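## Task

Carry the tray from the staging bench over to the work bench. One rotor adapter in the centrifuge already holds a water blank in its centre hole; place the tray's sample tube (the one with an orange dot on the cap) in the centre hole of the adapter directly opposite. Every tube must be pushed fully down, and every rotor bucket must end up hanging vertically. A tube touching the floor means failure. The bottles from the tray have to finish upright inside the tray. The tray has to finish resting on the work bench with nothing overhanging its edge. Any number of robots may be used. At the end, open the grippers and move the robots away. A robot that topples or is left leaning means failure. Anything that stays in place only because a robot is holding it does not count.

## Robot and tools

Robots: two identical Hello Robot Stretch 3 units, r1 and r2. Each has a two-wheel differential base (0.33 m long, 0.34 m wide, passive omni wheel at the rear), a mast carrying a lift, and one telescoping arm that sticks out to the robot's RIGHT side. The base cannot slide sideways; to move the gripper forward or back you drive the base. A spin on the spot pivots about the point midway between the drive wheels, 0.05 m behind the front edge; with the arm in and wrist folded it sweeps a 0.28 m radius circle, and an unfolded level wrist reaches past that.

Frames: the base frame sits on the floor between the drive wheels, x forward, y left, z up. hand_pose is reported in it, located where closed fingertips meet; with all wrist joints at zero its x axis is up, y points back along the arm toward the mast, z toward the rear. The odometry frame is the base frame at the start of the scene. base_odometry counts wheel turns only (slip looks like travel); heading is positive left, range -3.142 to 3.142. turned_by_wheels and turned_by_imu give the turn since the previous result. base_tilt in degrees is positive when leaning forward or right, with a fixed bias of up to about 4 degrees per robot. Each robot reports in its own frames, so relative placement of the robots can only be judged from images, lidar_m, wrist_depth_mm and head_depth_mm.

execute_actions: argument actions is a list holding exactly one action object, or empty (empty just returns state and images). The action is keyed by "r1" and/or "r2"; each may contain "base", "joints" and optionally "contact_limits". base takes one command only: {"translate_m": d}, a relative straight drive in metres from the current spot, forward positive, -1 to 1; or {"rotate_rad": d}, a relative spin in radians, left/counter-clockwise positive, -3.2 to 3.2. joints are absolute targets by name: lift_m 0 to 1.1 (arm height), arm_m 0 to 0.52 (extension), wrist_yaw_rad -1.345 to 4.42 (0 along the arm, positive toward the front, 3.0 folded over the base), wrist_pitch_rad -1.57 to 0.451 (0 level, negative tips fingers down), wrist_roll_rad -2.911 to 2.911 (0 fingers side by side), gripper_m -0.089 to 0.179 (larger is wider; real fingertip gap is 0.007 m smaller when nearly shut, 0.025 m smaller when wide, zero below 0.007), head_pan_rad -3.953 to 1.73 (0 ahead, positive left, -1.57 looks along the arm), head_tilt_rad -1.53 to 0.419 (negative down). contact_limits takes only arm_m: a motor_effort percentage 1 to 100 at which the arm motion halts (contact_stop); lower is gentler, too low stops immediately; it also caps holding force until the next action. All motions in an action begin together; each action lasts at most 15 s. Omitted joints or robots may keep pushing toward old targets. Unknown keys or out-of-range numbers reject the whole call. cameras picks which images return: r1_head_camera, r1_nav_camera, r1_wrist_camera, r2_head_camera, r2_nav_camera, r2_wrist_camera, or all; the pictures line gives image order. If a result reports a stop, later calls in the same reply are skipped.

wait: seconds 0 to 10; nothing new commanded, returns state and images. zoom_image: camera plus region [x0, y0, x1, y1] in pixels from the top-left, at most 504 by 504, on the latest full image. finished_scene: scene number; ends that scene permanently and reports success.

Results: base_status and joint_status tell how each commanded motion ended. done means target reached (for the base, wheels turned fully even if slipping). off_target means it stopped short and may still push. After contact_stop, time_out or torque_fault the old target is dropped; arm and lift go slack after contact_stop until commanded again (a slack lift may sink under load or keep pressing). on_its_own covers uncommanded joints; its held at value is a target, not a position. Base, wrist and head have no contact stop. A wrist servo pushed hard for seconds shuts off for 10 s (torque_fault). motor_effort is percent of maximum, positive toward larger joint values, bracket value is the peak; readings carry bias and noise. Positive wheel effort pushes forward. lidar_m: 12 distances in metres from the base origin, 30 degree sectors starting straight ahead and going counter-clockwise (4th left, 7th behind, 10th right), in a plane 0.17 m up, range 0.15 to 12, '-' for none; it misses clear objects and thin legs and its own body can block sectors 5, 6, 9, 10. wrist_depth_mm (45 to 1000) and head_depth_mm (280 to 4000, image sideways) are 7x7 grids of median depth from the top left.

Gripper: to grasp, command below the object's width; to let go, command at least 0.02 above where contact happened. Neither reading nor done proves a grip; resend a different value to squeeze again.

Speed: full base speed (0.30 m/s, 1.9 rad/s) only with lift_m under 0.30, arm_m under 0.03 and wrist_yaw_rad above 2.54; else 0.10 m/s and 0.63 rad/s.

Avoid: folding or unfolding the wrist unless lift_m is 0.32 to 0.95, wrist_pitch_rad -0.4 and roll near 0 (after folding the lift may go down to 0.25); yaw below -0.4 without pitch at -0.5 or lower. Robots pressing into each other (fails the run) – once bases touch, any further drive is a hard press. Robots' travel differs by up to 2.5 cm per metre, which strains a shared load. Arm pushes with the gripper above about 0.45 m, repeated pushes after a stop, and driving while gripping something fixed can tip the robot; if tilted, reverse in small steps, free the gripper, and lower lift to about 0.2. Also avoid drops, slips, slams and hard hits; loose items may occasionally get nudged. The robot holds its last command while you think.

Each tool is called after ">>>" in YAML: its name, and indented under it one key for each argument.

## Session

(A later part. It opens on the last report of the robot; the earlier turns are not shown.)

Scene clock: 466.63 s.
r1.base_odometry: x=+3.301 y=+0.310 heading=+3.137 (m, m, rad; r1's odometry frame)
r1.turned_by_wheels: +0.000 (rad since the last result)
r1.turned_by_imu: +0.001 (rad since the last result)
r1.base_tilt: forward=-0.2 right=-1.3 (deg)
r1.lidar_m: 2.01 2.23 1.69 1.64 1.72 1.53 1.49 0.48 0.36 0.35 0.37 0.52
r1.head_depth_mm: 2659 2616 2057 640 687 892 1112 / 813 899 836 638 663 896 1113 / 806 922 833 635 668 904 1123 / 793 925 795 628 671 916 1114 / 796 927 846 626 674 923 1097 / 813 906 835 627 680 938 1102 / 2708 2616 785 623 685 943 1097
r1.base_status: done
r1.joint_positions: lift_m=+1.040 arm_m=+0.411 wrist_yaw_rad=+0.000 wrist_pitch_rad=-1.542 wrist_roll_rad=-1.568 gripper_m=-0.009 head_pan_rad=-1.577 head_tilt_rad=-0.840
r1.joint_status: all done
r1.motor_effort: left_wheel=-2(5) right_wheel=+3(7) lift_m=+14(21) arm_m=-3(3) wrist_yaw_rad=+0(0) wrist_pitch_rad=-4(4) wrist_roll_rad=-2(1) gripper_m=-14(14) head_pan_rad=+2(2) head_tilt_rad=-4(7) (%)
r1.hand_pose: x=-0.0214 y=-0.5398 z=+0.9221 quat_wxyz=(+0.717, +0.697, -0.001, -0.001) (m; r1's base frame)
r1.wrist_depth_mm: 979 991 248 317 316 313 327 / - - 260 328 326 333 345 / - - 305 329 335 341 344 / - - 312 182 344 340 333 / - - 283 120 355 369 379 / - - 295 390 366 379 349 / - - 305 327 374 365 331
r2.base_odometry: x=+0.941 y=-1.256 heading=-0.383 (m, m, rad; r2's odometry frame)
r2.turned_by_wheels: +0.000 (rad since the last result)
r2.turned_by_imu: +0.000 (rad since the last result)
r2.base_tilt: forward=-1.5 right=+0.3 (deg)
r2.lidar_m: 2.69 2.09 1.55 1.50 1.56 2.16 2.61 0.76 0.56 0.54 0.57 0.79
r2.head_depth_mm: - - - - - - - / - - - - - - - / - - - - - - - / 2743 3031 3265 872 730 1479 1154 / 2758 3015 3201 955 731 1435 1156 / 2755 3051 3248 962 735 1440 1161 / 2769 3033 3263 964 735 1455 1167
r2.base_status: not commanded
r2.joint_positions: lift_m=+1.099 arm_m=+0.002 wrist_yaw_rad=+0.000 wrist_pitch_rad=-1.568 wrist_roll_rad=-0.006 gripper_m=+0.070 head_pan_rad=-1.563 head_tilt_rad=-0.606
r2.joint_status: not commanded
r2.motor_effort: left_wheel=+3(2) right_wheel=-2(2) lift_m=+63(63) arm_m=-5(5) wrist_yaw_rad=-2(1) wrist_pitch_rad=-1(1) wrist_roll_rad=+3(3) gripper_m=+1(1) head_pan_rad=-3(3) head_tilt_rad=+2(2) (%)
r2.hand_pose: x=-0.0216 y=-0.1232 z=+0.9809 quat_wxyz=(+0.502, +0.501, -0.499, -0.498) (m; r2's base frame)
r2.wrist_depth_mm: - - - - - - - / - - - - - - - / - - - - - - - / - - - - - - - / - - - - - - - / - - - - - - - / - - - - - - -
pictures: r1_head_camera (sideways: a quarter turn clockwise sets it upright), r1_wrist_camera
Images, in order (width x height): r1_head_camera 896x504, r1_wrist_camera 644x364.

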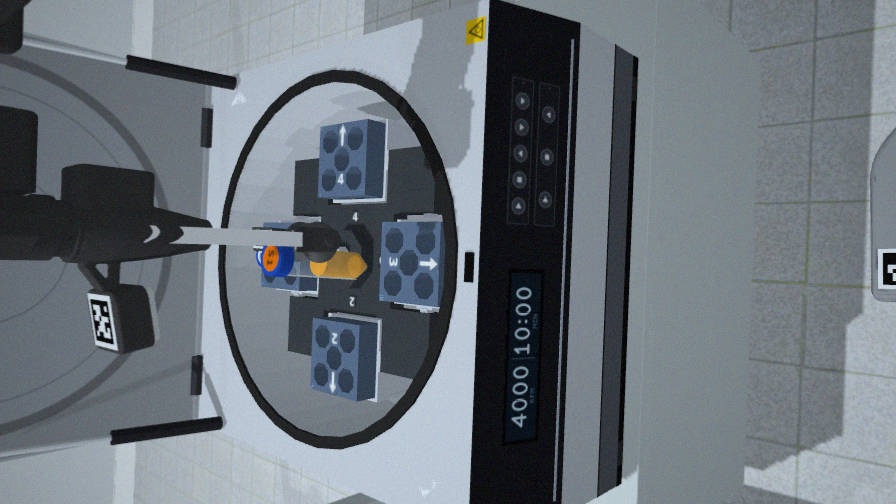

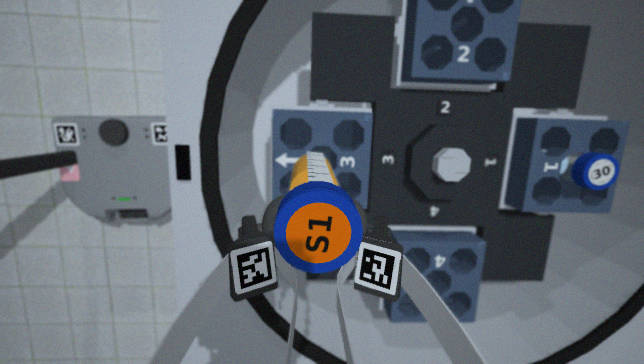

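>>> execute_actions:
  actions:
    - {"r1":{"joints":{"lift_m":0.985}}}
  cameras: ["r1_head_camera","r1_wrist_camera"]

>>> execute_actions:
  actions:
    - {"r1":{"joints":{"lift_m":0.955}}}
  cameras: ["r1_head_camera","r1_wrist_camera"]

Scene clock: 473.27 s.
r1.base_odometry: x=+3.301 y=+0.310 heading=+3.137 (m, m, rad; r1's odometry frame)
r1.turned_by_wheels: +0.000 (rad since the last result)
r1.turned_by_imu: +0.001 (rad since the last result)
r1.base_tilt: forward=-0.3 right=-1.4 (deg)
r1.lidar_m: 2.01 2.23 1.68 1.64 1.72 1.53 1.49 0.48 0.36 0.35 0.37 0.52
r1.head_depth_mm: - 2499 1999 641 686 891 1116 / 829 914 837 638 662 897 1107 / - 916 836 635 665 907 1121 / 809 939 852 626 671 917 1115 / 813 906 845 625 675 926 1101 / 815 907 837 628 680 934 1101 / 2724 2604 786 626 685 948 1099
r1.base_status: not commanded
r1.joint_positions: lift_m=+0.985 arm_m=+0.411 wrist_yaw_rad=+0.000 wrist_pitch_rad=-1.542 wrist_roll_rad=-1.568 gripper_m=-0.009 head_pan_rad=-1.577 head_tilt_rad=-0.840
r1.joint_status: all done
r1.motor_effort: left_wheel=-3(2) right_wheel=+3(3) lift_m=+15(15) arm_m=-3(3) wrist_yaw_rad=+0(0) wrist_pitch_rad=-4(5) wrist_roll_rad=-1(1) gripper_m=-14(14) head_pan_rad=+2(3) head_tilt_rad=-6(6) (%)
r1.hand_pose: x=-0.0214 y=-0.5398 z=+0.8671 quat_wxyz=(+0.717, +0.697, -0.001, -0.001) (m; r1's base frame)
r1.wrist_depth_mm: 943 197 208 264 261 244 271 / 971 203 258 293 271 278 279 / - 208 257 261 281 283 273 / - 215 266 182 285 275 273 / - 226 235 120 299 304 309 / - - 233 310 290 301 323 / - - 243 326 324 336 315
r2.base_odometry: x=+0.941 y=-1.256 heading=-0.383 (m, m, rad; r2's odometry frame)
r2.turned_by_wheels: +0.000 (rad since the last result)
r2.turned_by_imu: +0.000 (rad since the last result)
r2.base_tilt: forward=-1.5 right=+0.3 (deg)
r2.lidar_m: 2.70 2.08 1.55 1.50 1.56 2.16 2.60 0.76 0.56 0.54 0.57 0.79
r2.head_depth_mm: - - - - - - - / - - - - - - - / - - - - - - - / 2792 3025 3217 872 734 1478 1160 / 2744 3051 3274 951 731 1442 1154 / 2726 3069 3281 960 735 1443 1171 / 2765 3036 3244 966 735 1446 1158
r2.base_status: not commanded
r2.joint_positions: lift_m=+1.099 arm_m=+0.002 wrist_yaw_rad=+0.000 wrist_pitch_rad=-1.568 wrist_roll_rad=-0.006 gripper_m=+0.070 head_pan_rad=-1.563 head_tilt_rad=-0.606
r2.joint_status: not commanded
r2.motor_effort: left_wheel=+3(3) right_wheel=-2(2) lift_m=+63(63) arm_m=-5(5) wrist_yaw_rad=+1(0) wrist_pitch_rad=-1(1) wrist_roll_rad=+3(3) gripper_m=+1(0) head_pan_rad=-3(3) head_tilt_rad=+2(2) (%)
r2.hand_pose: x=-0.0216 y=-0.1232 z=+0.9809 quat_wxyz=(+0.502, +0.501, -0.499, -0.498) (m; r2's base frame)
r2.wrist_depth_mm: - - - - - - - / - - - - - - - / - - - - - - - / - - - - - - - / - - - - - - - / - - - - - - - / - - - - - - -
pictures: r1_head_camera (sideways: a quarter turn clockwise sets it upright), r1_wrist_camera
Images, in order (width x height): r1_head_camera 896x504, r1_wrist_camera 644x364.

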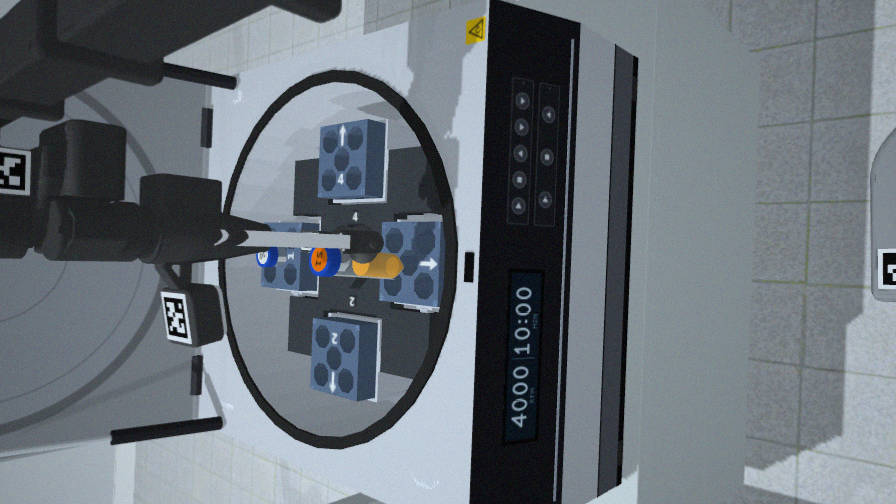

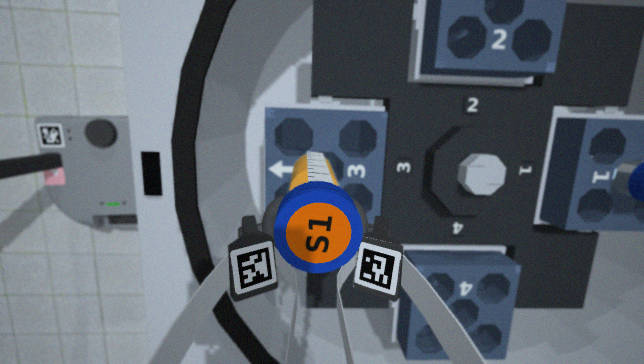

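Scene clock: 474.33 s.
r1.base_odometry: x=+3.301 y=+0.310 heading=+3.137 (m, m, rad; r1's odometry frame)
r1.turned_by_wheels: +0.000 (rad since the last result)
r1.turned_by_imu: +0.000 (rad since the last result)
r1.base_tilt: forward=-0.3 right=-1.4 (deg)
r1.lidar_m: 2.01 2.24 1.69 1.64 1.72 1.53 1.49 0.48 0.36 0.35 0.37 0.52
r1.head_depth_mm: 2625 - 783 640 686 890 1117 / - 920 837 638 662 900 1115 / - 920 835 634 667 906 1114 / 811 922 857 626 670 920 1114 / 812 911 843 627 676 925 1100 / 814 905 837 629 681 934 1100 / 2740 2609 784 625 684 947 1096
r1.base_status: not commanded
r1.joint_positions: lift_m=+0.955 arm_m=+0.411 wrist_yaw_rad=+0.000 wrist_pitch_rad=-1.542 wrist_roll_rad=-1.568 gripper_m=-0.009 head_pan_rad=-1.577 head_tilt_rad=-0.840
r1.joint_status: all done
r1.motor_effort: left_wheel=-3(3) right_wheel=+3(3) lift_m=+14(16) arm_m=-3(2) wrist_yaw_rad=+1(0) wrist_pitch_rad=-4(4) wrist_roll_rad=-1(2) gripper_m=-13(13) head_pan_rad=+2(2) head_tilt_rad=-5(5) (%)
r1.hand_pose: x=-0.0214 y=-0.5398 z=+0.8371 quat_wxyz=(+0.717, +0.697, -0.001, -0.001) (m; r1's base frame)
r1.wrist_depth_mm: 921 167 208 233 234 215 237 / 944 172 259 243 243 247 249 / 970 177 229 221 249 250 254 / - 183 265 188 253 238 251 / - 190 235 119 268 271 272 / - 199 232 274 278 262 289 / - 206 219 284 285 267 302
r2.base_odometry: x=+0.941 y=-1.256 heading=-0.383 (m, m, rad; r2's odometry frame)
r2.turned_by_wheels: +0.000 (rad since the last result)
r2.turned_by_imu: +0.000 (rad since the last result)
r2.base_tilt: forward=-1.5 right=+0.3 (deg)
r2.lidar_m: 2.70 2.09 1.55 1.50 1.56 2.16 2.62 0.76 0.56 0.54 0.57 0.79
r2.head_depth_mm: - - - - - - - / - - - - - - - / - - - - - - - / 2773 3043 3290 871 732 1484 1152 / 2741 3096 3266 953 732 1445 1163 / 2722 3052 3177 961 735 1436 1162 / 2733 3031 3238 968 736 1451 1169
r2.base_status: not commanded
r2.joint_positions: lift_m=+1.099 arm_m=+0.002 wrist_yaw_rad=+0.000 wrist_pitch_rad=-1.568 wrist_roll_rad=-0.006 gripper_m=+0.070 head_pan_rad=-1.563 head_tilt_rad=-0.606
r2.joint_status: not commanded
r2.motor_effort: left_wheel=+2(2) right_wheel=-2(2) lift_m=+63(63) arm_m=-5(4) wrist_yaw_rad=-1(1) wrist_pitch_rad=-1(1) wrist_roll_rad=+3(3) gripper_m=+1(0) head_pan_rad=-3(3) head_tilt_rad=+2(1) (%)
r2.hand_pose: x=-0.0216 y=-0.1232 z=+0.9809 quat_wxyz=(+0.502, +0.501, -0.499, -0.498) (m; r2's base frame)
r2.wrist_depth_mm: - - - - - - - / - - - - - - - / - - - - - - - / - - - - - - - / - - - - - - - / - - - - - - - / - - - - - - -
pictures: r1_head_camera (sideways: a quarter turn clockwise sets it upright), r1_wrist_camera
Images, in order (width x height): r1_head_camera 896x504, r1_wrist_camera 644x364.

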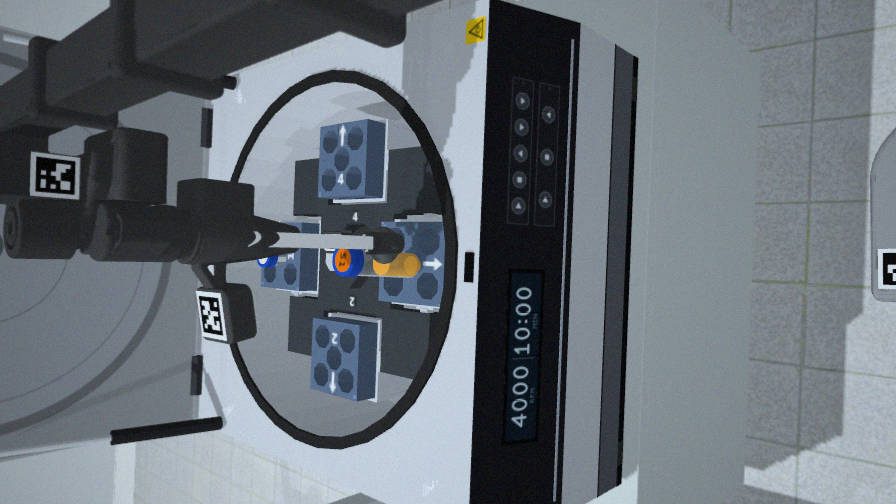

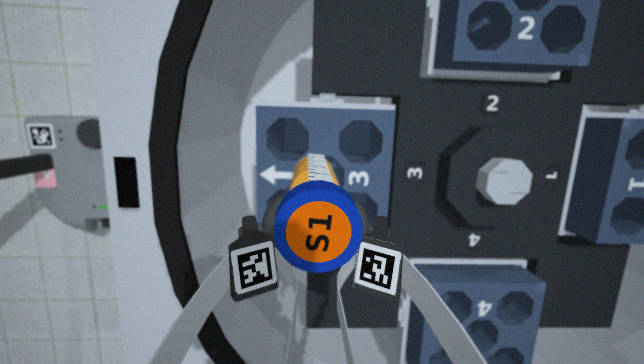

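>>> execute_actions:
  actions:
    - {"r1":{"joints":{"arm_m":0.416}}}
  cameras: []

>>> execute_actions:
  actions:
    - {"r1":{"joints":{"lift_m":0.925}}}
  cameras: ["r1_head_camera","r1_wrist_camera"]

Scene clock: 479.40 s.
r1.base_odometry: x=+3.301 y=+0.310 heading=+3.137 (m, m, rad; r1's odometry frame)
r1.turned_by_wheels: +0.000 (rad since the last result)
r1.turned_by_imu: +0.001 (rad since the last result)
r1.base_tilt: forward=-0.2 right=-1.4 (deg)
r1.lidar_m: 2.01 2.23 1.68 1.64 1.72 1.53 1.49 0.48 0.36 0.35 0.37 0.52
r1.head_depth_mm: 2655 - 784 638 689 889 1115 / - 919 839 639 661 899 1111 / - 924 837 636 667 906 1117 / 810 926 855 628 671 916 1117 / 813 911 845 627 674 926 1103 / 813 907 836 627 680 936 1100 / 2729 2607 784 625 685 948 1091
r1.base_status: not commanded
r1.joint_positions: lift_m=+0.955 arm_m=+0.416 wrist_yaw_rad=+0.000 wrist_pitch_rad=-1.542 wrist_roll_rad=-1.568 gripper_m=-0.009 head_pan_rad=-1.577 head_tilt_rad=-0.840
r1.joint_status: all done
r1.motor_effort: left_wheel=-3(2) right_wheel=+3(3) lift_m=+15(14) arm_m=+4(4) wrist_yaw_rad=+0(0) wrist_pitch_rad=-4(4) wrist_roll_rad=-1(2) gripper_m=-13(13) head_pan_rad=+2(2) head_tilt_rad=-5(5) (%)
r1.hand_pose: x=-0.0214 y=-0.5441 z=+0.8371 quat_wxyz=(+0.717, +0.697, -0.001, -0.001) (m; r1's base frame)
r1.wrist_depth_mm: 905 167 219 233 232 215 239 / 942 171 274 240 243 247 250 / 967 177 244 220 249 249 254 / - 183 244 187 255 237 248 / - 190 237 119 267 273 271 / - 197 242 274 278 263 289 / - 206 225 290 286 267 301
r2.base_odometry: x=+0.941 y=-1.256 heading=-0.383 (m, m, rad; r2's odometry frame)
r2.turned_by_wheels: +0.000 (rad since the last result)
r2.turned_by_imu: +0.000 (rad since the last result)
r2.base_tilt: forward=-1.6 right=+0.3 (deg)
r2.lidar_m: 2.69 2.09 1.55 1.50 1.56 2.16 2.61 0.76 0.56 0.54 0.57 0.79
r2.head_depth_mm: - - - - - - - / - - - - - - - / - - - - - - - / 2725 3077 3231 877 731 1475 1151 / 2741 3059 3186 953 730 1445 1156 / 2752 3054 3192 963 736 1449 1163 / 2782 3063 3259 961 733 1444 1169
r2.base_status: not commanded
r2.joint_positions: lift_m=+1.099 arm_m=+0.002 wrist_yaw_rad=+0.000 wrist_pitch_rad=-1.568 wrist_roll_rad=-0.006 gripper_m=+0.070 head_pan_rad=-1.563 head_tilt_rad=-0.606
r2.joint_status: not commanded
r2.motor_effort: left_wheel=+3(3) right_wheel=-2(2) lift_m=+63(63) arm_m=-5(5) wrist_yaw_rad=+1(0) wrist_pitch_rad=-1(1) wrist_roll_rad=+3(3) gripper_m=+0(1) head_pan_rad=-4(4) head_tilt_rad=+1(2) (%)
r2.hand_pose: x=-0.0216 y=-0.1232 z=+0.9809 quat_wxyz=(+0.502, +0.501, -0.499, -0.498) (m; r2's base frame)
r2.wrist_depth_mm: - - - - - - - / - - - - - - - / - - - - - - - / - - - - - - - / - - - - - - - / - - - - - - - / - - - - - - -
pictures: none
No camera images: the call's "cameras" was empty. Leave "cameras" out to get every camera's image.

Scene clock: 480.47 s.
r1.base_odometry: x=+3.301 y=+0.310 heading=+3.137 (m, m, rad; r1's odometry frame)
r1.turned_by_wheels: +0.000 (rad since the last result)
r1.turned_by_imu: +0.000 (rad since the last result)
r1.base_tilt: forward=-0.2 right=-1.4 (deg)
r1.lidar_m: 2.00 2.23 1.69 1.64 1.72 1.53 1.49 0.48 0.36 0.35 0.37 0.52
r1.head_depth_mm: 2671 - - 614 675 892 1118 / 772 928 834 638 663 898 1109 / 767 923 834 637 666 905 1116 / 791 924 836 626 671 913 1114 / 810 926 829 626 675 926 1100 / 813 905 836 627 680 933 1099 / 2719 2598 782 625 684 949 1097
r1.base_status: not commanded
r1.joint_positions: lift_m=+0.925 arm_m=+0.416 wrist_yaw_rad=+0.000 wrist_pitch_rad=-1.542 wrist_roll_rad=-1.568 gripper_m=-0.009 head_pan_rad=-1.577 head_tilt_rad=-0.840
r1.joint_status: all done
r1.motor_effort: left_wheel=-3(3) right_wheel=+3(3) lift_m=+15(13) arm_m=+3(3) wrist_yaw_rad=+0(0) wrist_pitch_rad=-4(4) wrist_roll_rad=-1(1) gripper_m=-14(12) head_pan_rad=+2(2) head_tilt_rad=-5(6) (%)
r1.hand_pose: x=-0.0214 y=-0.5441 z=+0.8071 quat_wxyz=(+0.717, +0.697, -0.001, -0.001) (m; r1's base frame)
r1.wrist_depth_mm: 140 139 219 205 206 187 187 / 145 144 255 211 212 216 220 / 149 148 227 191 220 218 225 / 153 154 218 193 225 205 223 / 994 159 237 119 235 219 239 / - 164 240 241 245 244 251 / - 170 227 251 251 233 262
r2.base_odometry: x=+0.941 y=-1.256 heading=-0.383 (m, m, rad; r2's odometry frame)
r2.turned_by_wheels: +0.000 (rad since the last result)
r2.turned_by_imu: +0.000 (rad since the last result)
r2.base_tilt: forward=-1.5 right=+0.3 (deg)
r2.lidar_m: 2.70 2.09 1.55 1.49 1.56 2.16 2.61 0.76 0.56 0.54 0.57 0.79
r2.head_depth_mm: - - - - - - - / - - - - - - - / - - - - - - - / 2758 3061 3275 873 733 1478 1155 / 2750 3031 3297 954 734 1436 1155 / 2732 3074 3248 963 735 1435 1158 / 2753 2970 3194 967 737 1440 1163
r2.base_status: not commanded
r2.joint_positions: lift_m=+1.099 arm_m=+0.002 wrist_yaw_rad=+0.000 wrist_pitch_rad=-1.568 wrist_roll_rad=-0.006 gripper_m=+0.070 head_pan_rad=-1.563 head_tilt_rad=-0.606
r2.joint_status: not commanded
r2.motor_effort: left_wheel=+2(3) right_wheel=-2(2) lift_m=+63(63) arm_m=-4(5) wrist_yaw_rad=+0(1) wrist_pitch_rad=-1(1) wrist_roll_rad=+3(3) gripper_m=+1(1) head_pan_rad=-3(3) head_tilt_rad=+2(3) (%)
r2.hand_pose: x=-0.0216 y=-0.1232 z=+0.9809 quat_wxyz=(+0.502, +0.501, -0.499, -0.498) (m; r2's base frame)
r2.wrist_depth_mm: - - - - - - - / - - - - - - - / - - - - - - - / - - - - - - - / - - - - - - - / - - - - - - - / - - - - - - -
pictures: r1_head_camera (sideways: a quarter turn clockwise sets it upright), r1_wrist_camera
Images, in order (width x height): r1_head_camera 896x504, r1_wrist_camera 644x364.

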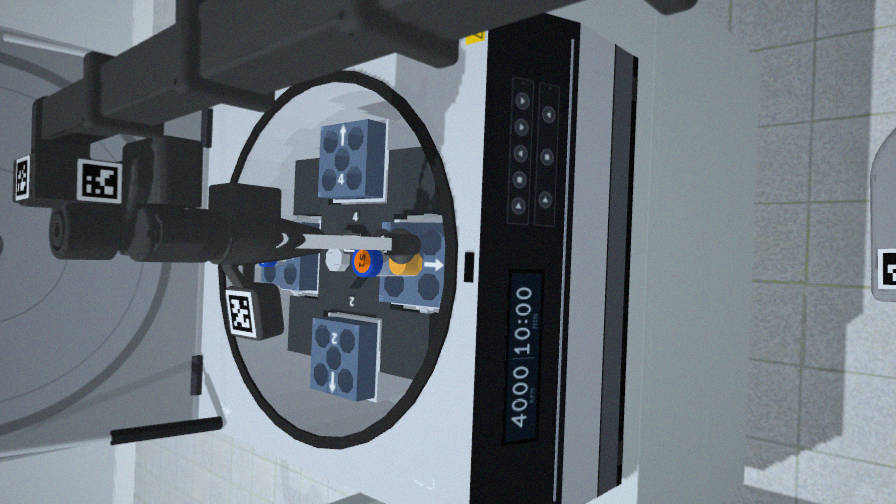

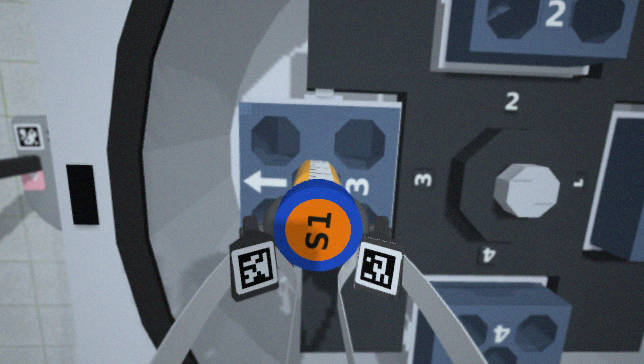

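>>> execute_actions:
  actions:
    - {"r1":{"joints":{"lift_m":0.903}}}
  cameras: ["r1_wrist_camera"]

>>> execute_actions:
  actions:
    - {"r1":{"joints":{"gripper_m":0.06}}}
  cameras: ["r1_wrist_camera","r1_head_camera"]

>>> execute_actions:
  actions:
    - {"r1":{"joints":{"lift_m":1.02}}}
  cameras: ["r1_wrist_camera","r1_head_camera"]

Scene clock: 488.70 s.
r1.base_odometry: x=+3.301 y=+0.310 heading=+3.137 (m, m, rad; r1's odometry frame)
r1.turned_by_wheels: +0.000 (rad since the last result)
r1.turned_by_imu: +0.001 (rad since the last result)
r1.base_tilt: forward=-0.3 right=-1.4 (deg)
r1.lidar_m: 2.01 2.23 1.68 1.64 1.72 1.53 1.49 0.48 0.36 0.35 0.37 0.52
r1.head_depth_mm: 2640 2882 - - 687 950 1111 / 780 - 868 638 663 897 1108 / 775 - 834 634 666 908 1118 / 790 926 818 625 670 918 1114 / 815 916 826 626 675 928 1103 / 816 906 837 629 681 935 1100 / 2712 2648 789 624 684 948 1096
r1.base_status: not commanded
r1.joint_positions: lift_m=+0.906 arm_m=+0.416 wrist_yaw_rad=+0.000 wrist_pitch_rad=-1.536 wrist_roll_rad=-1.568 gripper_m=-0.009 head_pan_rad=-1.577 head_tilt_rad=-0.840
r1.joint_status: lift_m contact_stop (moved -0.019 of -0.022)
r1.on_its_own: lift_m is slack since a contact_stop, until your next command for it
r1.motor_effort: left_wheel=-2(4) right_wheel=+2(5) lift_m=+18(17) arm_m=+3(4) wrist_yaw_rad=+0(0) wrist_pitch_rad=-7(8) wrist_roll_rad=-1(1) gripper_m=-14(14) head_pan_rad=+3(2) head_tilt_rad=-5(5) (%)
r1.hand_pose: x=-0.0214 y=-0.5455 z=+0.7879 quat_wxyz=(+0.719, +0.695, -0.001, -0.001) (m; r1's base frame)
r1.wrist_depth_mm: 121 125 223 187 189 172 170 / 125 137 256 196 195 200 203 / 129 146 240 172 201 202 207 / 133 151 223 174 206 188 211 / 139 152 243 119 216 198 222 / 144 147 236 221 224 226 233 / 149 148 231 230 230 207 240
r2.base_odometry: x=+0.941 y=-1.256 heading=-0.383 (m, m, rad; r2's odometry frame)
r2.turned_by_wheels: +0.000 (rad since the last result)
r2.turned_by_imu: +0.000 (rad since the last result)
r2.base_tilt: forward=-1.6 right=+0.2 (deg)
r2.lidar_m: 2.70 2.09 1.54 1.50 1.56 2.16 2.61 0.76 0.56 0.54 0.57 0.79
r2.head_depth_mm: - - - - - - - / - - - - - - - / - - - - - - - / 2757 3027 3284 874 733 1470 1161 / 2851 3032 3269 958 730 1443 1153 / 2731 3003 3245 963 735 1456 1160 / 2746 3032 3248 962 737 1440 1165
r2.base_status: not commanded
r2.joint_positions: lift_m=+1.099 arm_m=+0.002 wrist_yaw_rad=+0.000 wrist_pitch_rad=-1.568 wrist_roll_rad=-0.006 gripper_m=+0.070 head_pan_rad=-1.563 head_tilt_rad=-0.606
r2.joint_status: not commanded
r2.motor_effort: left_wheel=+3(3) right_wheel=-2(2) lift_m=+62(63) arm_m=-5(4) wrist_yaw_rad=+1(0) wrist_pitch_rad=-1(1) wrist_roll_rad=+3(3) gripper_m=+0(0) head_pan_rad=-3(3) head_tilt_rad=+2(1) (%)
r2.hand_pose: x=-0.0216 y=-0.1232 z=+0.9809 quat_wxyz=(+0.502, +0.501, -0.499, -0.498) (m; r2's base frame)
r2.wrist_depth_mm: - - - - - - - / - - - - - - - / - - - - - - - / - - - - - - - / - - - - - - - / - - - - - - - / - - - - - - -
pictures: r1_wrist_camera
Images, in order (width x height): r1_wrist_camera 644x364.

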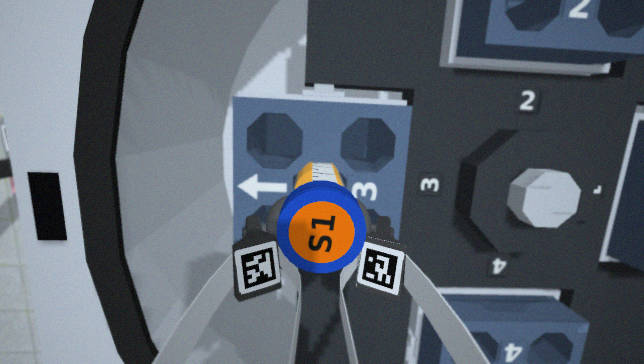

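not run: a stop came earlier in this reply.

not run: a stop came earlier in this reply.

Pads hit the adapter; release.

>>> execute_actions:
  actions:
    - {"r1":{"joints":{"gripper_m":0.06,"lift_m":0.915}}}
  cameras: ["r1_wrist_camera"]

>>> execute_actions:
  actions:
    - {"r1":{"joints":{"lift_m":1.02}}}
  cameras: ["r1_wrist_camera","r1_head_camera"]

Scene clock: 493.30 s.
r1.base_odometry: x=+3.301 y=+0.310 heading=+3.137 (m, m, rad; r1's odometry frame)
r1.turned_by_wheels: +0.000 (rad since the last result)
r1.turned_by_imu: +0.001 (rad since the last result)
r1.base_tilt: forward=-0.2 right=-1.2 (deg)
r1.lidar_m: 2.01 2.24 1.68 1.64 1.72 1.52 1.49 0.48 0.36 0.35 0.37 0.52
r1.head_depth_mm: 2655 2958 - - 686 886 1118 / 773 927 851 639 664 895 1112 / 773 - 832 636 666 907 1116 / 794 925 835 625 671 914 1117 / 811 914 830 626 675 925 1098 / 814 906 836 627 678 939 1100 / 2740 2608 786 627 684 945 1097
r1.base_status: not commanded
r1.joint_positions: lift_m=+0.915 arm_m=+0.416 wrist_yaw_rad=+0.000 wrist_pitch_rad=-1.540 wrist_roll_rad=-1.568 gripper_m=+0.060 head_pan_rad=-1.577 head_tilt_rad=-0.840
r1.joint_status: all done
r1.motor_effort: left_wheel=-2(2) right_wheel=+2(2) lift_m=+23(24) arm_m=+3(3) wrist_yaw_rad=+0(0) wrist_pitch_rad=-5(7) wrist_roll_rad=-1(1) gripper_m=+1(79) head_pan_rad=+3(2) head_tilt_rad=-5(5) (%)
r1.hand_pose: x=-0.0214 y=-0.5446 z=+0.7966 quat_wxyz=(+0.718, +0.696, -0.001, -0.001) (m; r1's base frame)
r1.wrist_depth_mm: 129 129 221 194 197 175 176 / 134 134 250 201 204 205 210 / 138 143 234 180 208 209 214 / 142 149 219 157 214 196 214 / 149 149 230 193 222 206 229 / - 152 281 230 233 232 241 / - 158 215 239 238 217 249
r2.base_odometry: x=+0.941 y=-1.256 heading=-0.383 (m, m, rad; r2's odometry frame)
r2.turned_by_wheels: +0.000 (rad since the last result)
r2.turned_by_imu: +0.000 (rad since the last result)
r2.base_tilt: forward=-1.5 right=+0.2 (deg)
r2.lidar_m: 2.70 2.09 1.55 1.49 1.56 2.16 2.61 0.76 0.56 0.54 0.57 0.79
r2.head_depth_mm: - - - - - - - / - - - - - - - / - - - - - - - / 2752 3060 3232 871 733 1475 1151 / 2772 3050 3240 954 734 1446 1165 / 2750 3108 3301 961 731 1449 1162 / 2761 3087 3278 963 736 1450 1164
r2.base_status: not commanded
r2.joint_positions: lift_m=+1.099 arm_m=+0.002 wrist_yaw_rad=+0.000 wrist_pitch_rad=-1.568 wrist_roll_rad=-0.006 gripper_m=+0.070 head_pan_rad=-1.563 head_tilt_rad=-0.606
r2.joint_status: not commanded
r2.motor_effort: left_wheel=+3(2) right_wheel=-2(2) lift_m=+63(63) arm_m=-5(4) wrist_yaw_rad=+0(0) wrist_pitch_rad=-1(1) wrist_roll_rad=+3(3) gripper_m=+0(0) head_pan_rad=-3(4) head_tilt_rad=+2(2) (%)
r2.hand_pose: x=-0.0216 y=-0.1232 z=+0.9809 quat_wxyz=(+0.502, +0.501, -0.499, -0.498) (m; r2's base frame)
r2.wrist_depth_mm: - - - - - - - / - - - - - - - / - - - - - - - / - - - - - - - / - - - - - - - / - - - - - - - / - - - - - - -
pictures: r1_wrist_camera
Images, in order (width x height): r1_wrist_camera 644x364.

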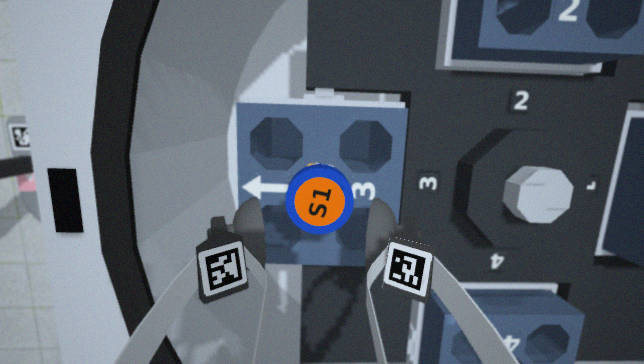

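Scene clock: 495.10 s.
r1.base_odometry: x=+3.301 y=+0.310 heading=+3.137 (m, m, rad; r1's odometry frame)
r1.turned_by_wheels: +0.000 (rad since the last result)
r1.turned_by_imu: +0.000 (rad since the last result)
r1.base_tilt: forward=-0.2 right=-1.4 (deg)
r1.lidar_m: 2.01 2.24 1.69 1.64 1.72 1.52 1.49 0.48 0.36 0.35 0.37 0.52
r1.head_depth_mm: 2824 2633 2055 642 687 888 1113 / 822 901 837 638 662 900 1111 / - 926 839 634 665 908 1117 / 803 942 863 628 670 916 1117 / 810 932 843 627 676 926 1102 / 813 908 834 628 679 938 1096 / 2718 2619 784 626 685 947 1097
r1.base_status: not commanded
r1.joint_positions: lift_m=+1.020 arm_m=+0.416 wrist_yaw_rad=+0.000 wrist_pitch_rad=-1.541 wrist_roll_rad=-1.568 gripper_m=+0.060 head_pan_rad=-1.577 head_tilt_rad=-0.840
r1.joint_status: all done
r1.motor_effort: left_wheel=-2(2) right_wheel=+2(2) lift_m=+22(23) arm_m=+3(3) wrist_yaw_rad=+1(0) wrist_pitch_rad=-5(5) wrist_roll_rad=-1(1) gripper_m=+0(1) head_pan_rad=+2(3) head_tilt_rad=-6(6) (%)
r1.hand_pose: x=-0.0214 y=-0.5444 z=+0.9016 quat_wxyz=(+0.717, +0.697, -0.001, -0.001) (m; r1's base frame)
r1.wrist_depth_mm: 991 981 229 295 292 288 311 / - - 273 305 308 312 326 / - 244 282 306 312 318 311 / - 251 291 296 316 329 311 / - - 267 336 335 345 352 / - - 279 348 343 355 350 / - - 280 334 359 360 312
r2.base_odometry: x=+0.941 y=-1.256 heading=-0.383 (m, m, rad; r2's odometry frame)
r2.turned_by_wheels: +0.000 (rad since the last result)
r2.turned_by_imu: +0.000 (rad since the last result)
r2.base_tilt: forward=-1.5 right=+0.2 (deg)
r2.lidar_m: 2.70 2.09 1.54 1.49 1.56 2.16 2.61 0.76 0.56 0.54 0.57 0.79
r2.head_depth_mm: - - - - - - - / - - - - - - - / - - - - - - - / 2783 3027 3228 876 731 1476 1157 / 2782 3087 3306 959 736 1438 1155 / 2734 3054 3220 960 734 1449 1155 / 2804 3036 3221 970 737 1451 1156
r2.base_status: not commanded
r2.joint_positions: lift_m=+1.099 arm_m=+0.002 wrist_yaw_rad=+0.000 wrist_pitch_rad=-1.568 wrist_roll_rad=-0.006 gripper_m=+0.070 head_pan_rad=-1.563 head_tilt_rad=-0.606
r2.joint_status: not commanded
r2.motor_effort: left_wheel=+3(2) right_wheel=-2(2) lift_m=+62(63) arm_m=-5(4) wrist_yaw_rad=+1(1) wrist_pitch_rad=-1(1) wrist_roll_rad=+3(3) gripper_m=+0(0) head_pan_rad=-3(3) head_tilt_rad=+2(3) (%)
r2.hand_pose: x=-0.0216 y=-0.1232 z=+0.9809 quat_wxyz=(+0.502, +0.501, -0.499, -0.498) (m; r2's base frame)
r2.wrist_depth_mm: - - - - - - - / - - - - - - - / - - - - - - - / - - - - - - - / - - - - - - - / - - - - - - - / - - - - - - -
pictures: r1_head_camera (sideways: a quarter turn clockwise sets it upright), r1_wrist_camera
Images, in order (width x height): r1_head_camera 896x504, r1_wrist_camera 644x364.

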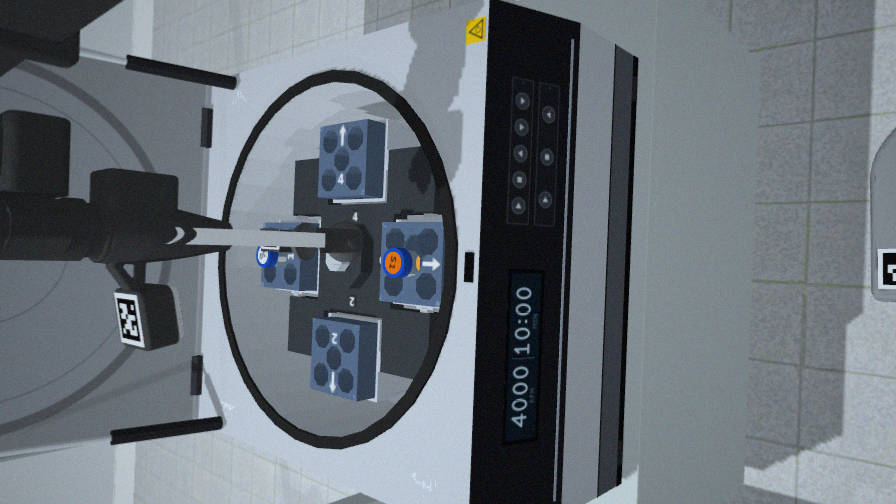

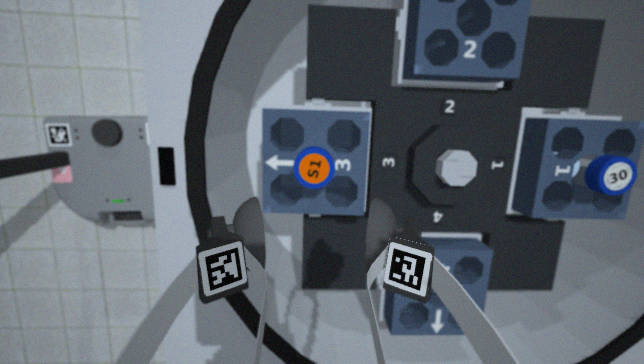

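>>> zoom_image:
  camera: "r1_wrist_camera"
  region: [244,90,644,260]

>>> zoom_image:
  camera: "r1_head_camera"
  region: [230,180,480,340]

Region (244, 90, 644, 260) of r1_wrist_camera's 644x364 image, scaled by 1.260; it fills the top 214 rows of this view, and the rest is white.

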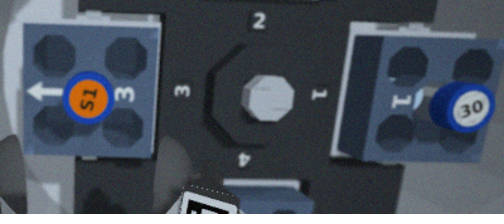

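Region (230, 180, 480, 340) of r1_head_camera's 896x504 image, scaled by 2.016, with more detail than that image has; it fills the top 323 rows of this view, and the rest is white.

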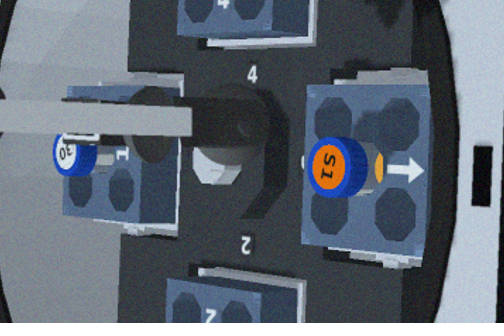

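>>> execute_actions:
  actions:
    - {"r1":{"joints":{"gripper_m":0.0}}}
  cameras: []

>>> execute_actions:
  actions:
    - {"r1":{"joints":{"lift_m":0.94}}}
  cameras: ["r1_head_camera","r1_wrist_camera"]

Scene clock: 511.30 s.
r1.base_odometry: x=+3.301 y=+0.310 heading=+3.137 (m, m, rad; r1's odometry frame)
r1.turned_by_wheels: +0.000 (rad since the last result)
r1.turned_by_imu: +0.001 (rad since the last result)
r1.base_tilt: forward=-0.2 right=-1.4 (deg)
r1.lidar_m: 2.01 2.23 1.69 1.64 1.73 1.53 1.49 0.48 0.36 0.35 0.37 0.52
r1.head_depth_mm: 2781 2610 2049 642 687 888 1116 / 823 897 837 638 661 897 1109 / - 925 836 635 667 906 1121 / 802 942 849 627 671 915 1113 / 811 931 842 627 675 926 1106 / 815 904 836 627 681 934 1098 / 2719 2617 787 624 684 949 1096
r1.base_status: not commanded
r1.joint_positions: lift_m=+1.020 arm_m=+0.416 wrist_yaw_rad=+0.000 wrist_pitch_rad=-1.541 wrist_roll_rad=-1.568 gripper_m=+0.000 head_pan_rad=-1.577 head_tilt_rad=-0.840
r1.joint_status: all done
r1.motor_effort: left_wheel=-2(2) right_wheel=+2(2) lift_m=+23(22) arm_m=+3(2) wrist_yaw_rad=+0(0) wrist_pitch_rad=-5(5) wrist_roll_rad=-1(1) gripper_m=-2(80) head_pan_rad=+3(2) head_tilt_rad=-6(5) (%)
r1.hand_pose: x=-0.0214 y=-0.5444 z=+0.9016 quat_wxyz=(+0.717, +0.697, -0.001, -0.001) (m; r1's base frame)
r1.wrist_depth_mm: 968 980 230 296 292 289 311 / 993 - 275 305 307 312 325 / - 244 284 306 313 317 312 / - 250 292 294 321 328 308 / - - 272 - 335 344 352 / - - 271 394 330 355 348 / - - 281 330 362 354 312
r2.base_odometry: x=+0.941 y=-1.256 heading=-0.383 (m, m, rad; r2's odometry frame)
r2.turned_by_wheels: +0.000 (rad since the last result)
r2.turned_by_imu: +0.000 (rad since the last result)
r2.base_tilt: forward=-1.5 right=+0.3 (deg)
r2.lidar_m: 2.69 2.09 1.54 1.49 1.56 2.16 2.61 0.76 0.56 0.54 0.57 0.79
r2.head_depth_mm: - - - - - - - / - - - - - - - / - - - - - - - / 2747 3014 3289 874 734 1482 1152 / 2763 3020 3288 954 732 1445 1157 / 2763 2993 3218 967 737 1444 1163 / 2752 3057 3198 969 737 1445 1162
r2.base_status: not commanded
r2.joint_positions: lift_m=+1.099 arm_m=+0.002 wrist_yaw_rad=+0.000 wrist_pitch_rad=-1.568 wrist_roll_rad=-0.006 gripper_m=+0.070 head_pan_rad=-1.563 head_tilt_rad=-0.606
r2.joint_status: not commanded
r2.motor_effort: left_wheel=+3(3) right_wheel=-2(2) lift_m=+62(63) arm_m=-5(5) wrist_yaw_rad=+0(0) wrist_pitch_rad=-1(1) wrist_roll_rad=+3(3) gripper_m=+0(0) head_pan_rad=-3(3) head_tilt_rad=+1(2) (%)
r2.hand_pose: x=-0.0216 y=-0.1232 z=+0.9809 quat_wxyz=(+0.502, +0.501, -0.499, -0.498) (m; r2's base frame)
r2.wrist_depth_mm: - - - - - - - / - - - - - - - / - - - - - - - / - - - - - - - / - - - - - - - / - - - - - - - / - - - - - - -
pictures: none
No camera images: the call's "cameras" was empty. Leave "cameras" out to get every camera's image.

Scene clock: 512.87 s.
r1.base_odometry: x=+3.301 y=+0.310 heading=+3.137 (m, m, rad; r1's odometry frame)
r1.turned_by_wheels: +0.000 (rad since the last result)
r1.turned_by_imu: +0.000 (rad since the last result)
r1.base_tilt: forward=-0.2 right=-1.3 (deg)
r1.lidar_m: 2.00 2.23 1.68 1.64 1.72 1.53 1.49 0.48 0.36 0.35 0.37 0.52
r1.head_depth_mm: 2653 - - 622 687 893 1115 / - 929 837 637 662 897 1111 / - 933 834 635 666 906 1115 / 794 924 856 626 670 916 1115 / 811 925 840 628 674 926 1105 / 816 909 835 627 680 934 1105 / 2734 2607 784 625 684 946 1099
r1.base_status: not commanded
r1.joint_positions: lift_m=+0.940 arm_m=+0.416 wrist_yaw_rad=+0.000 wrist_pitch_rad=-1.541 wrist_roll_rad=-1.568 gripper_m=+0.000 head_pan_rad=-1.577 head_tilt_rad=-0.840
r1.joint_status: all done
r1.motor_effort: left_wheel=-2(2) right_wheel=+2(2) lift_m=+14(19) arm_m=+3(3) wrist_yaw_rad=+0(1) wrist_pitch_rad=-4(5) wrist_roll_rad=-1(1) gripper_m=-2(2) head_pan_rad=+2(3) head_tilt_rad=-6(5) (%)
r1.hand_pose: x=-0.0214 y=-0.5443 z=+0.8221 quat_wxyz=(+0.717, +0.697, -0.001, -0.001) (m; r1's base frame)
r1.wrist_depth_mm: 898 153 220 218 220 200 220 / 909 158 275 226 228 231 234 / 940 163 253 205 233 229 240 / 998 168 247 208 239 222 242 / - 174 259 - 252 256 254 / - 180 222 261 257 251 270 / - 188 235 281 268 246 283
r2.base_odometry: x=+0.941 y=-1.256 heading=-0.383 (m, m, rad; r2's odometry frame)
r2.turned_by_wheels: +0.000 (rad since the last result)
r2.turned_by_imu: +0.000 (rad since the last result)
r2.base_tilt: forward=-1.5 right=+0.3 (deg)
r2.lidar_m: 2.69 2.08 1.55 1.50 1.56 2.17 2.60 0.76 0.56 0.54 0.57 0.79
r2.head_depth_mm: - - - - - - - / - - - - - - - / - - - - - - - / 2738 3050 3236 872 732 1487 1148 / 2750 3058 3237 952 731 1443 1164 / 2736 3095 3227 959 734 1444 1161 / 2752 3102 3226 966 737 1448 1169
r2.base_status: not commanded
r2.joint_positions: lift_m=+1.099 arm_m=+0.002 wrist_yaw_rad=+0.000 wrist_pitch_rad=-1.568 wrist_roll_rad=-0.006 gripper_m=+0.070 head_pan_rad=-1.563 head_tilt_rad=-0.606
r2.joint_status: not commanded
r2.motor_effort: left_wheel=+3(3) right_wheel=-2(2) lift_m=+63(63) arm_m=-5(5) wrist_yaw_rad=+0(0) wrist_pitch_rad=-1(1) wrist_roll_rad=+3(3) gripper_m=+0(0) head_pan_rad=-3(4) head_tilt_rad=+2(3) (%)
r2.hand_pose: x=-0.0216 y=-0.1232 z=+0.9809 quat_wxyz=(+0.502, +0.501, -0.499, -0.498) (m; r2's base frame)
r2.wrist_depth_mm: - - - - - - - / - - - - - - - / - - - - - - - / - - - - - - - / - - - - - - - / - - - - - - - / - - - - - - -
pictures: r1_head_camera (sideways: a quarter turn clockwise sets it upright), r1_wrist_camera
Images, in order (width x height): r1_head_camera 896x504, r1_wrist_camera 644x364.

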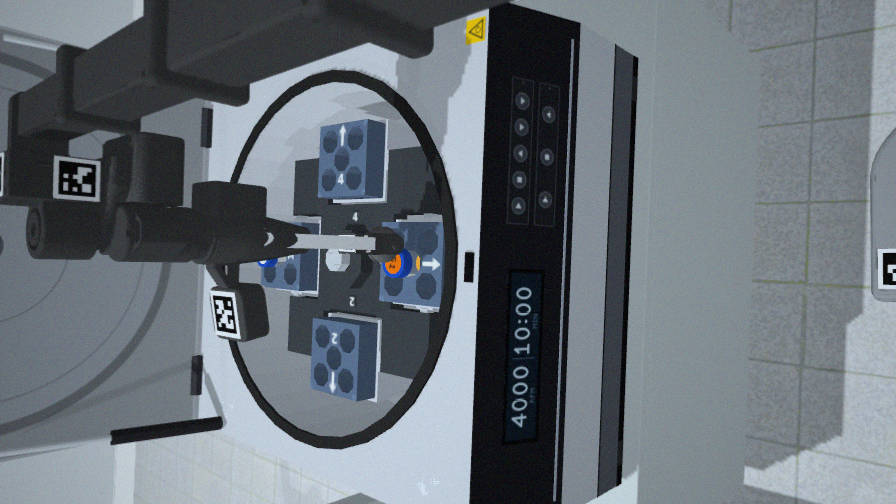

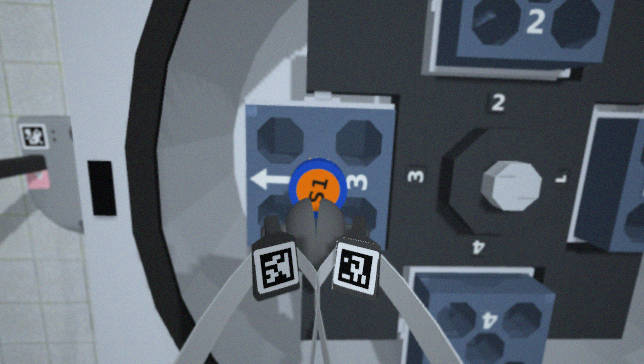

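>>> execute_actions:
  actions:
    - {"r1":{"base":{"translate_m":0.018}}}
  cameras: []

>>> execute_actions:
  actions:
    - {"r1":{"joints":{"lift_m":0.9}}}
  cameras: ["r1_head_camera","r1_wrist_camera"]

Scene clock: 517.50 s.
r1.base_odometry: x=+3.283 y=+0.310 heading=+3.137 (m, m, rad; r1's odometry frame)
r1.turned_by_wheels: +0.000 (rad since the last result)
r1.turned_by_imu: +0.001 (rad since the last result)
r1.base_tilt: forward=-0.2 right=-1.4 (deg)
r1.lidar_m: 1.99 2.23 1.69 1.63 1.72 1.55 1.51 0.48 0.36 0.35 0.37 0.66
r1.head_depth_mm: 1667 - - 623 661 892 1113 / - 929 857 639 664 900 1110 / - 935 849 630 668 912 1117 / 796 927 860 626 672 921 1118 / 813 924 832 629 677 927 1102 / 812 906 822 627 681 936 1098 / 2774 2623 1995 626 684 947 1093
r1.base_status: done
r1.joint_positions: lift_m=+0.940 arm_m=+0.416 wrist_yaw_rad=+0.000 wrist_pitch_rad=-1.541 wrist_roll_rad=-1.568 gripper_m=+0.000 head_pan_rad=-1.577 head_tilt_rad=-0.840
r1.joint_status: not commanded
r1.motor_effort: left_wheel=-3(5) right_wheel=+2(6) lift_m=+14(14) arm_m=+2(3) wrist_yaw_rad=+0(0) wrist_pitch_rad=-5(5) wrist_roll_rad=-1(1) gripper_m=-2(2) head_pan_rad=+3(2) head_tilt_rad=-5(5) (%)
r1.hand_pose: x=-0.0214 y=-0.5443 z=+0.8221 quat_wxyz=(+0.717, +0.697, -0.001, -0.001) (m; r1's base frame)
r1.wrist_depth_mm: 887 153 190 219 219 200 209 / 929 158 245 225 227 206 232 / 945 163 253 234 235 239 241 / 996 169 245 213 240 225 243 / - 174 260 - 250 233 250 / - 180 229 262 261 263 271 / - 186 252 269 270 247 281
r2.base_odometry: x=+0.941 y=-1.256 heading=-0.383 (m, m, rad; r2's odometry frame)
r2.turned_by_wheels: +0.000 (rad since the last result)
r2.turned_by_imu: +0.000 (rad since the last result)
r2.base_tilt: forward=-1.5 right=+0.3 (deg)
r2.lidar_m: 2.69 2.09 1.54 1.50 1.55 2.17 2.61 0.76 0.56 0.54 0.57 0.79
r2.head_depth_mm: - - - - - - - / - - - - - - - / - - - - - - - / 2758 3027 3284 875 732 1489 1152 / 2736 3045 3256 950 730 1442 1159 / 2761 3071 3181 959 733 1451 1163 / 2755 3010 3235 967 740 1456 1167
r2.base_status: not commanded
r2.joint_positions: lift_m=+1.099 arm_m=+0.002 wrist_yaw_rad=+0.000 wrist_pitch_rad=-1.568 wrist_roll_rad=-0.006 gripper_m=+0.070 head_pan_rad=-1.563 head_tilt_rad=-0.606
r2.joint_status: not commanded
r2.motor_effort: left_wheel=+3(2) right_wheel=-2(2) lift_m=+62(63) arm_m=-5(5) wrist_yaw_rad=-1(0) wrist_pitch_rad=-1(1) wrist_roll_rad=+3(3) gripper_m=+0(0) head_pan_rad=-4(4) head_tilt_rad=+2(2) (%)
r2.hand_pose: x=-0.0216 y=-0.1232 z=+0.9809 quat_wxyz=(+0.502, +0.501, -0.499, -0.498) (m; r2's base frame)
r2.wrist_depth_mm: - - - - - - - / - - - - - - - / - - - - - - - / - - - - - - - / - - - - - - - / - - - - - - - / - - - - - - -
pictures: none
No camera images: the call's "cameras" was empty. Leave "cameras" out to get every camera's image.

Scene clock: 518.73 s.
r1.base_odometry: x=+3.283 y=+0.310 heading=+3.137 (m, m, rad; r1's odometry frame)
r1.turned_by_wheels: +0.000 (rad since the last result)
r1.turned_by_imu: +0.000 (rad since the last result)
r1.base_tilt: forward=-0.3 right=-1.5 (deg)
r1.lidar_m: 1.99 2.23 1.69 1.64 1.71 1.55 1.51 0.48 0.36 0.35 0.37 0.66
r1.head_depth_mm: 1678 - - 623 662 893 1110 / 758 930 851 636 663 896 1108 / - 942 850 630 668 909 1119 / 784 926 861 626 673 918 1111 / 813 927 831 629 678 926 1107 / 814 910 820 627 681 938 1100 / 2776 2617 1981 624 687 947 1095
r1.base_status: not commanded
r1.joint_positions: lift_m=+0.936 arm_m=+0.416 wrist_yaw_rad=+0.000 wrist_pitch_rad=-1.561 wrist_roll_rad=-1.568 gripper_m=+0.000 head_pan_rad=-1.577 head_tilt_rad=-0.840
r1.joint_status: lift_m contact_stop (moved -0.004 of -0.040)
r1.on_its_own: lift_m is slack since a contact_stop, until your next command for it (your +0.900 is given up)
r1.motor_effort: left_wheel=-2(3) right_wheel=+2(3) lift_m=+18(18) arm_m=+3(3) wrist_yaw_rad=+0(1) wrist_pitch_rad=+6(10) wrist_roll_rad=-1(1) gripper_m=-2(4) head_pan_rad=+2(2) head_tilt_rad=-5(5) (%)
r1.hand_pose: x=-0.0214 y=-0.5391 z=+0.8183 quat_wxyz=(+0.710, +0.704, -0.001, -0.001) (m; r1's base frame)
r1.wrist_depth_mm: 908 152 176 217 218 196 196 / 934 156 222 225 223 202 217 / 941 161 239 232 229 232 235 / - 167 223 210 237 218 240 / - 173 244 - 246 227 239 / - 179 214 257 255 256 262 / - 187 242 266 264 239 271
r2.base_odometry: x=+0.941 y=-1.256 heading=-0.383 (m, m, rad; r2's odometry frame)
r2.turned_by_wheels: +0.000 (rad since the last result)
r2.turned_by_imu: +0.000 (rad since the last result)
r2.base_tilt: forward=-1.5 right=+0.2 (deg)
r2.lidar_m: 2.70 2.09 1.55 1.49 1.55 2.16 2.61 0.76 0.56 0.54 0.57 0.79
r2.head_depth_mm: - - - - - - - / - - - - - - - / - - - - - - - / 2751 3087 3202 872 730 1474 1161 / 2744 3055 3229 954 733 1444 1165 / 2716 3090 3179 966 733 1438 1160 / 2731 3015 3223 966 736 1441 1165
r2.base_status: not commanded
r2.joint_positions: lift_m=+1.099 arm_m=+0.002 wrist_yaw_rad=+0.000 wrist_pitch_rad=-1.568 wrist_roll_rad=-0.006 gripper_m=+0.070 head_pan_rad=-1.563 head_tilt_rad=-0.606
r2.joint_status: not commanded
r2.motor_effort: left_wheel=+3(3) right_wheel=-2(1) lift_m=+63(63) arm_m=-4(5) wrist_yaw_rad=-2(0) wrist_pitch_rad=-1(2) wrist_roll_rad=+3(3) gripper_m=+0(1) head_pan_rad=-4(3) head_tilt_rad=+2(3) (%)
r2.hand_pose: x=-0.0216 y=-0.1232 z=+0.9809 quat_wxyz=(+0.502, +0.501, -0.499, -0.498) (m; r2's base frame)
r2.wrist_depth_mm: - - - - - - - / - - - - - - - / - - - - - - - / - - - - - - - / - - - - - - - / - - - - - - - / - - - - - - -
pictures: r1_head_camera (sideways: a quarter turn clockwise sets it upright), r1_wrist_camera
Images, in order (width x height): r1_head_camera 896x504, r1_wrist_camera 644x364.

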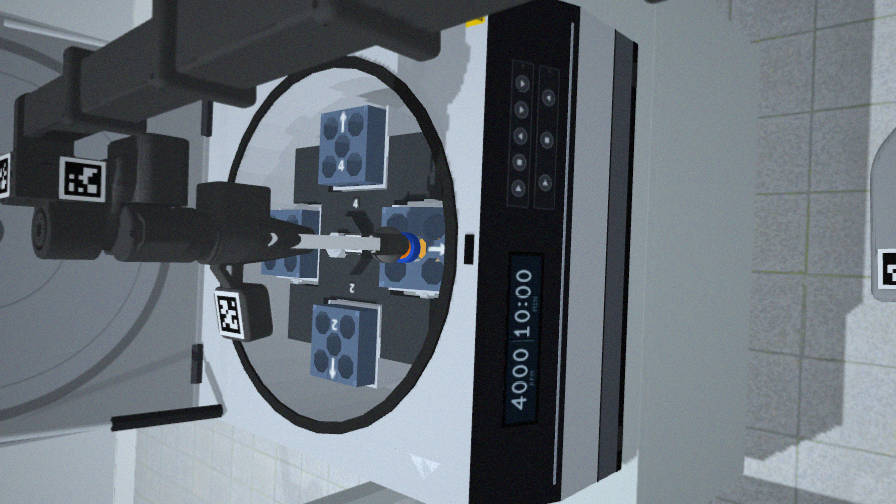

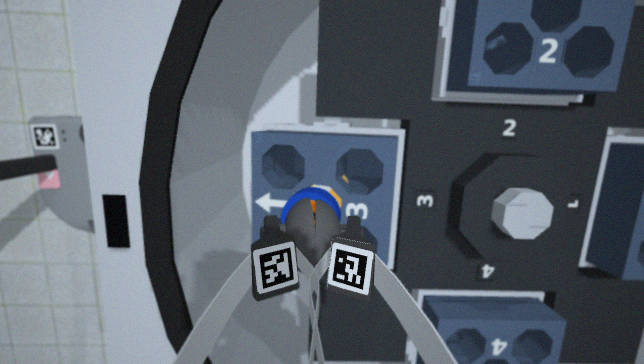

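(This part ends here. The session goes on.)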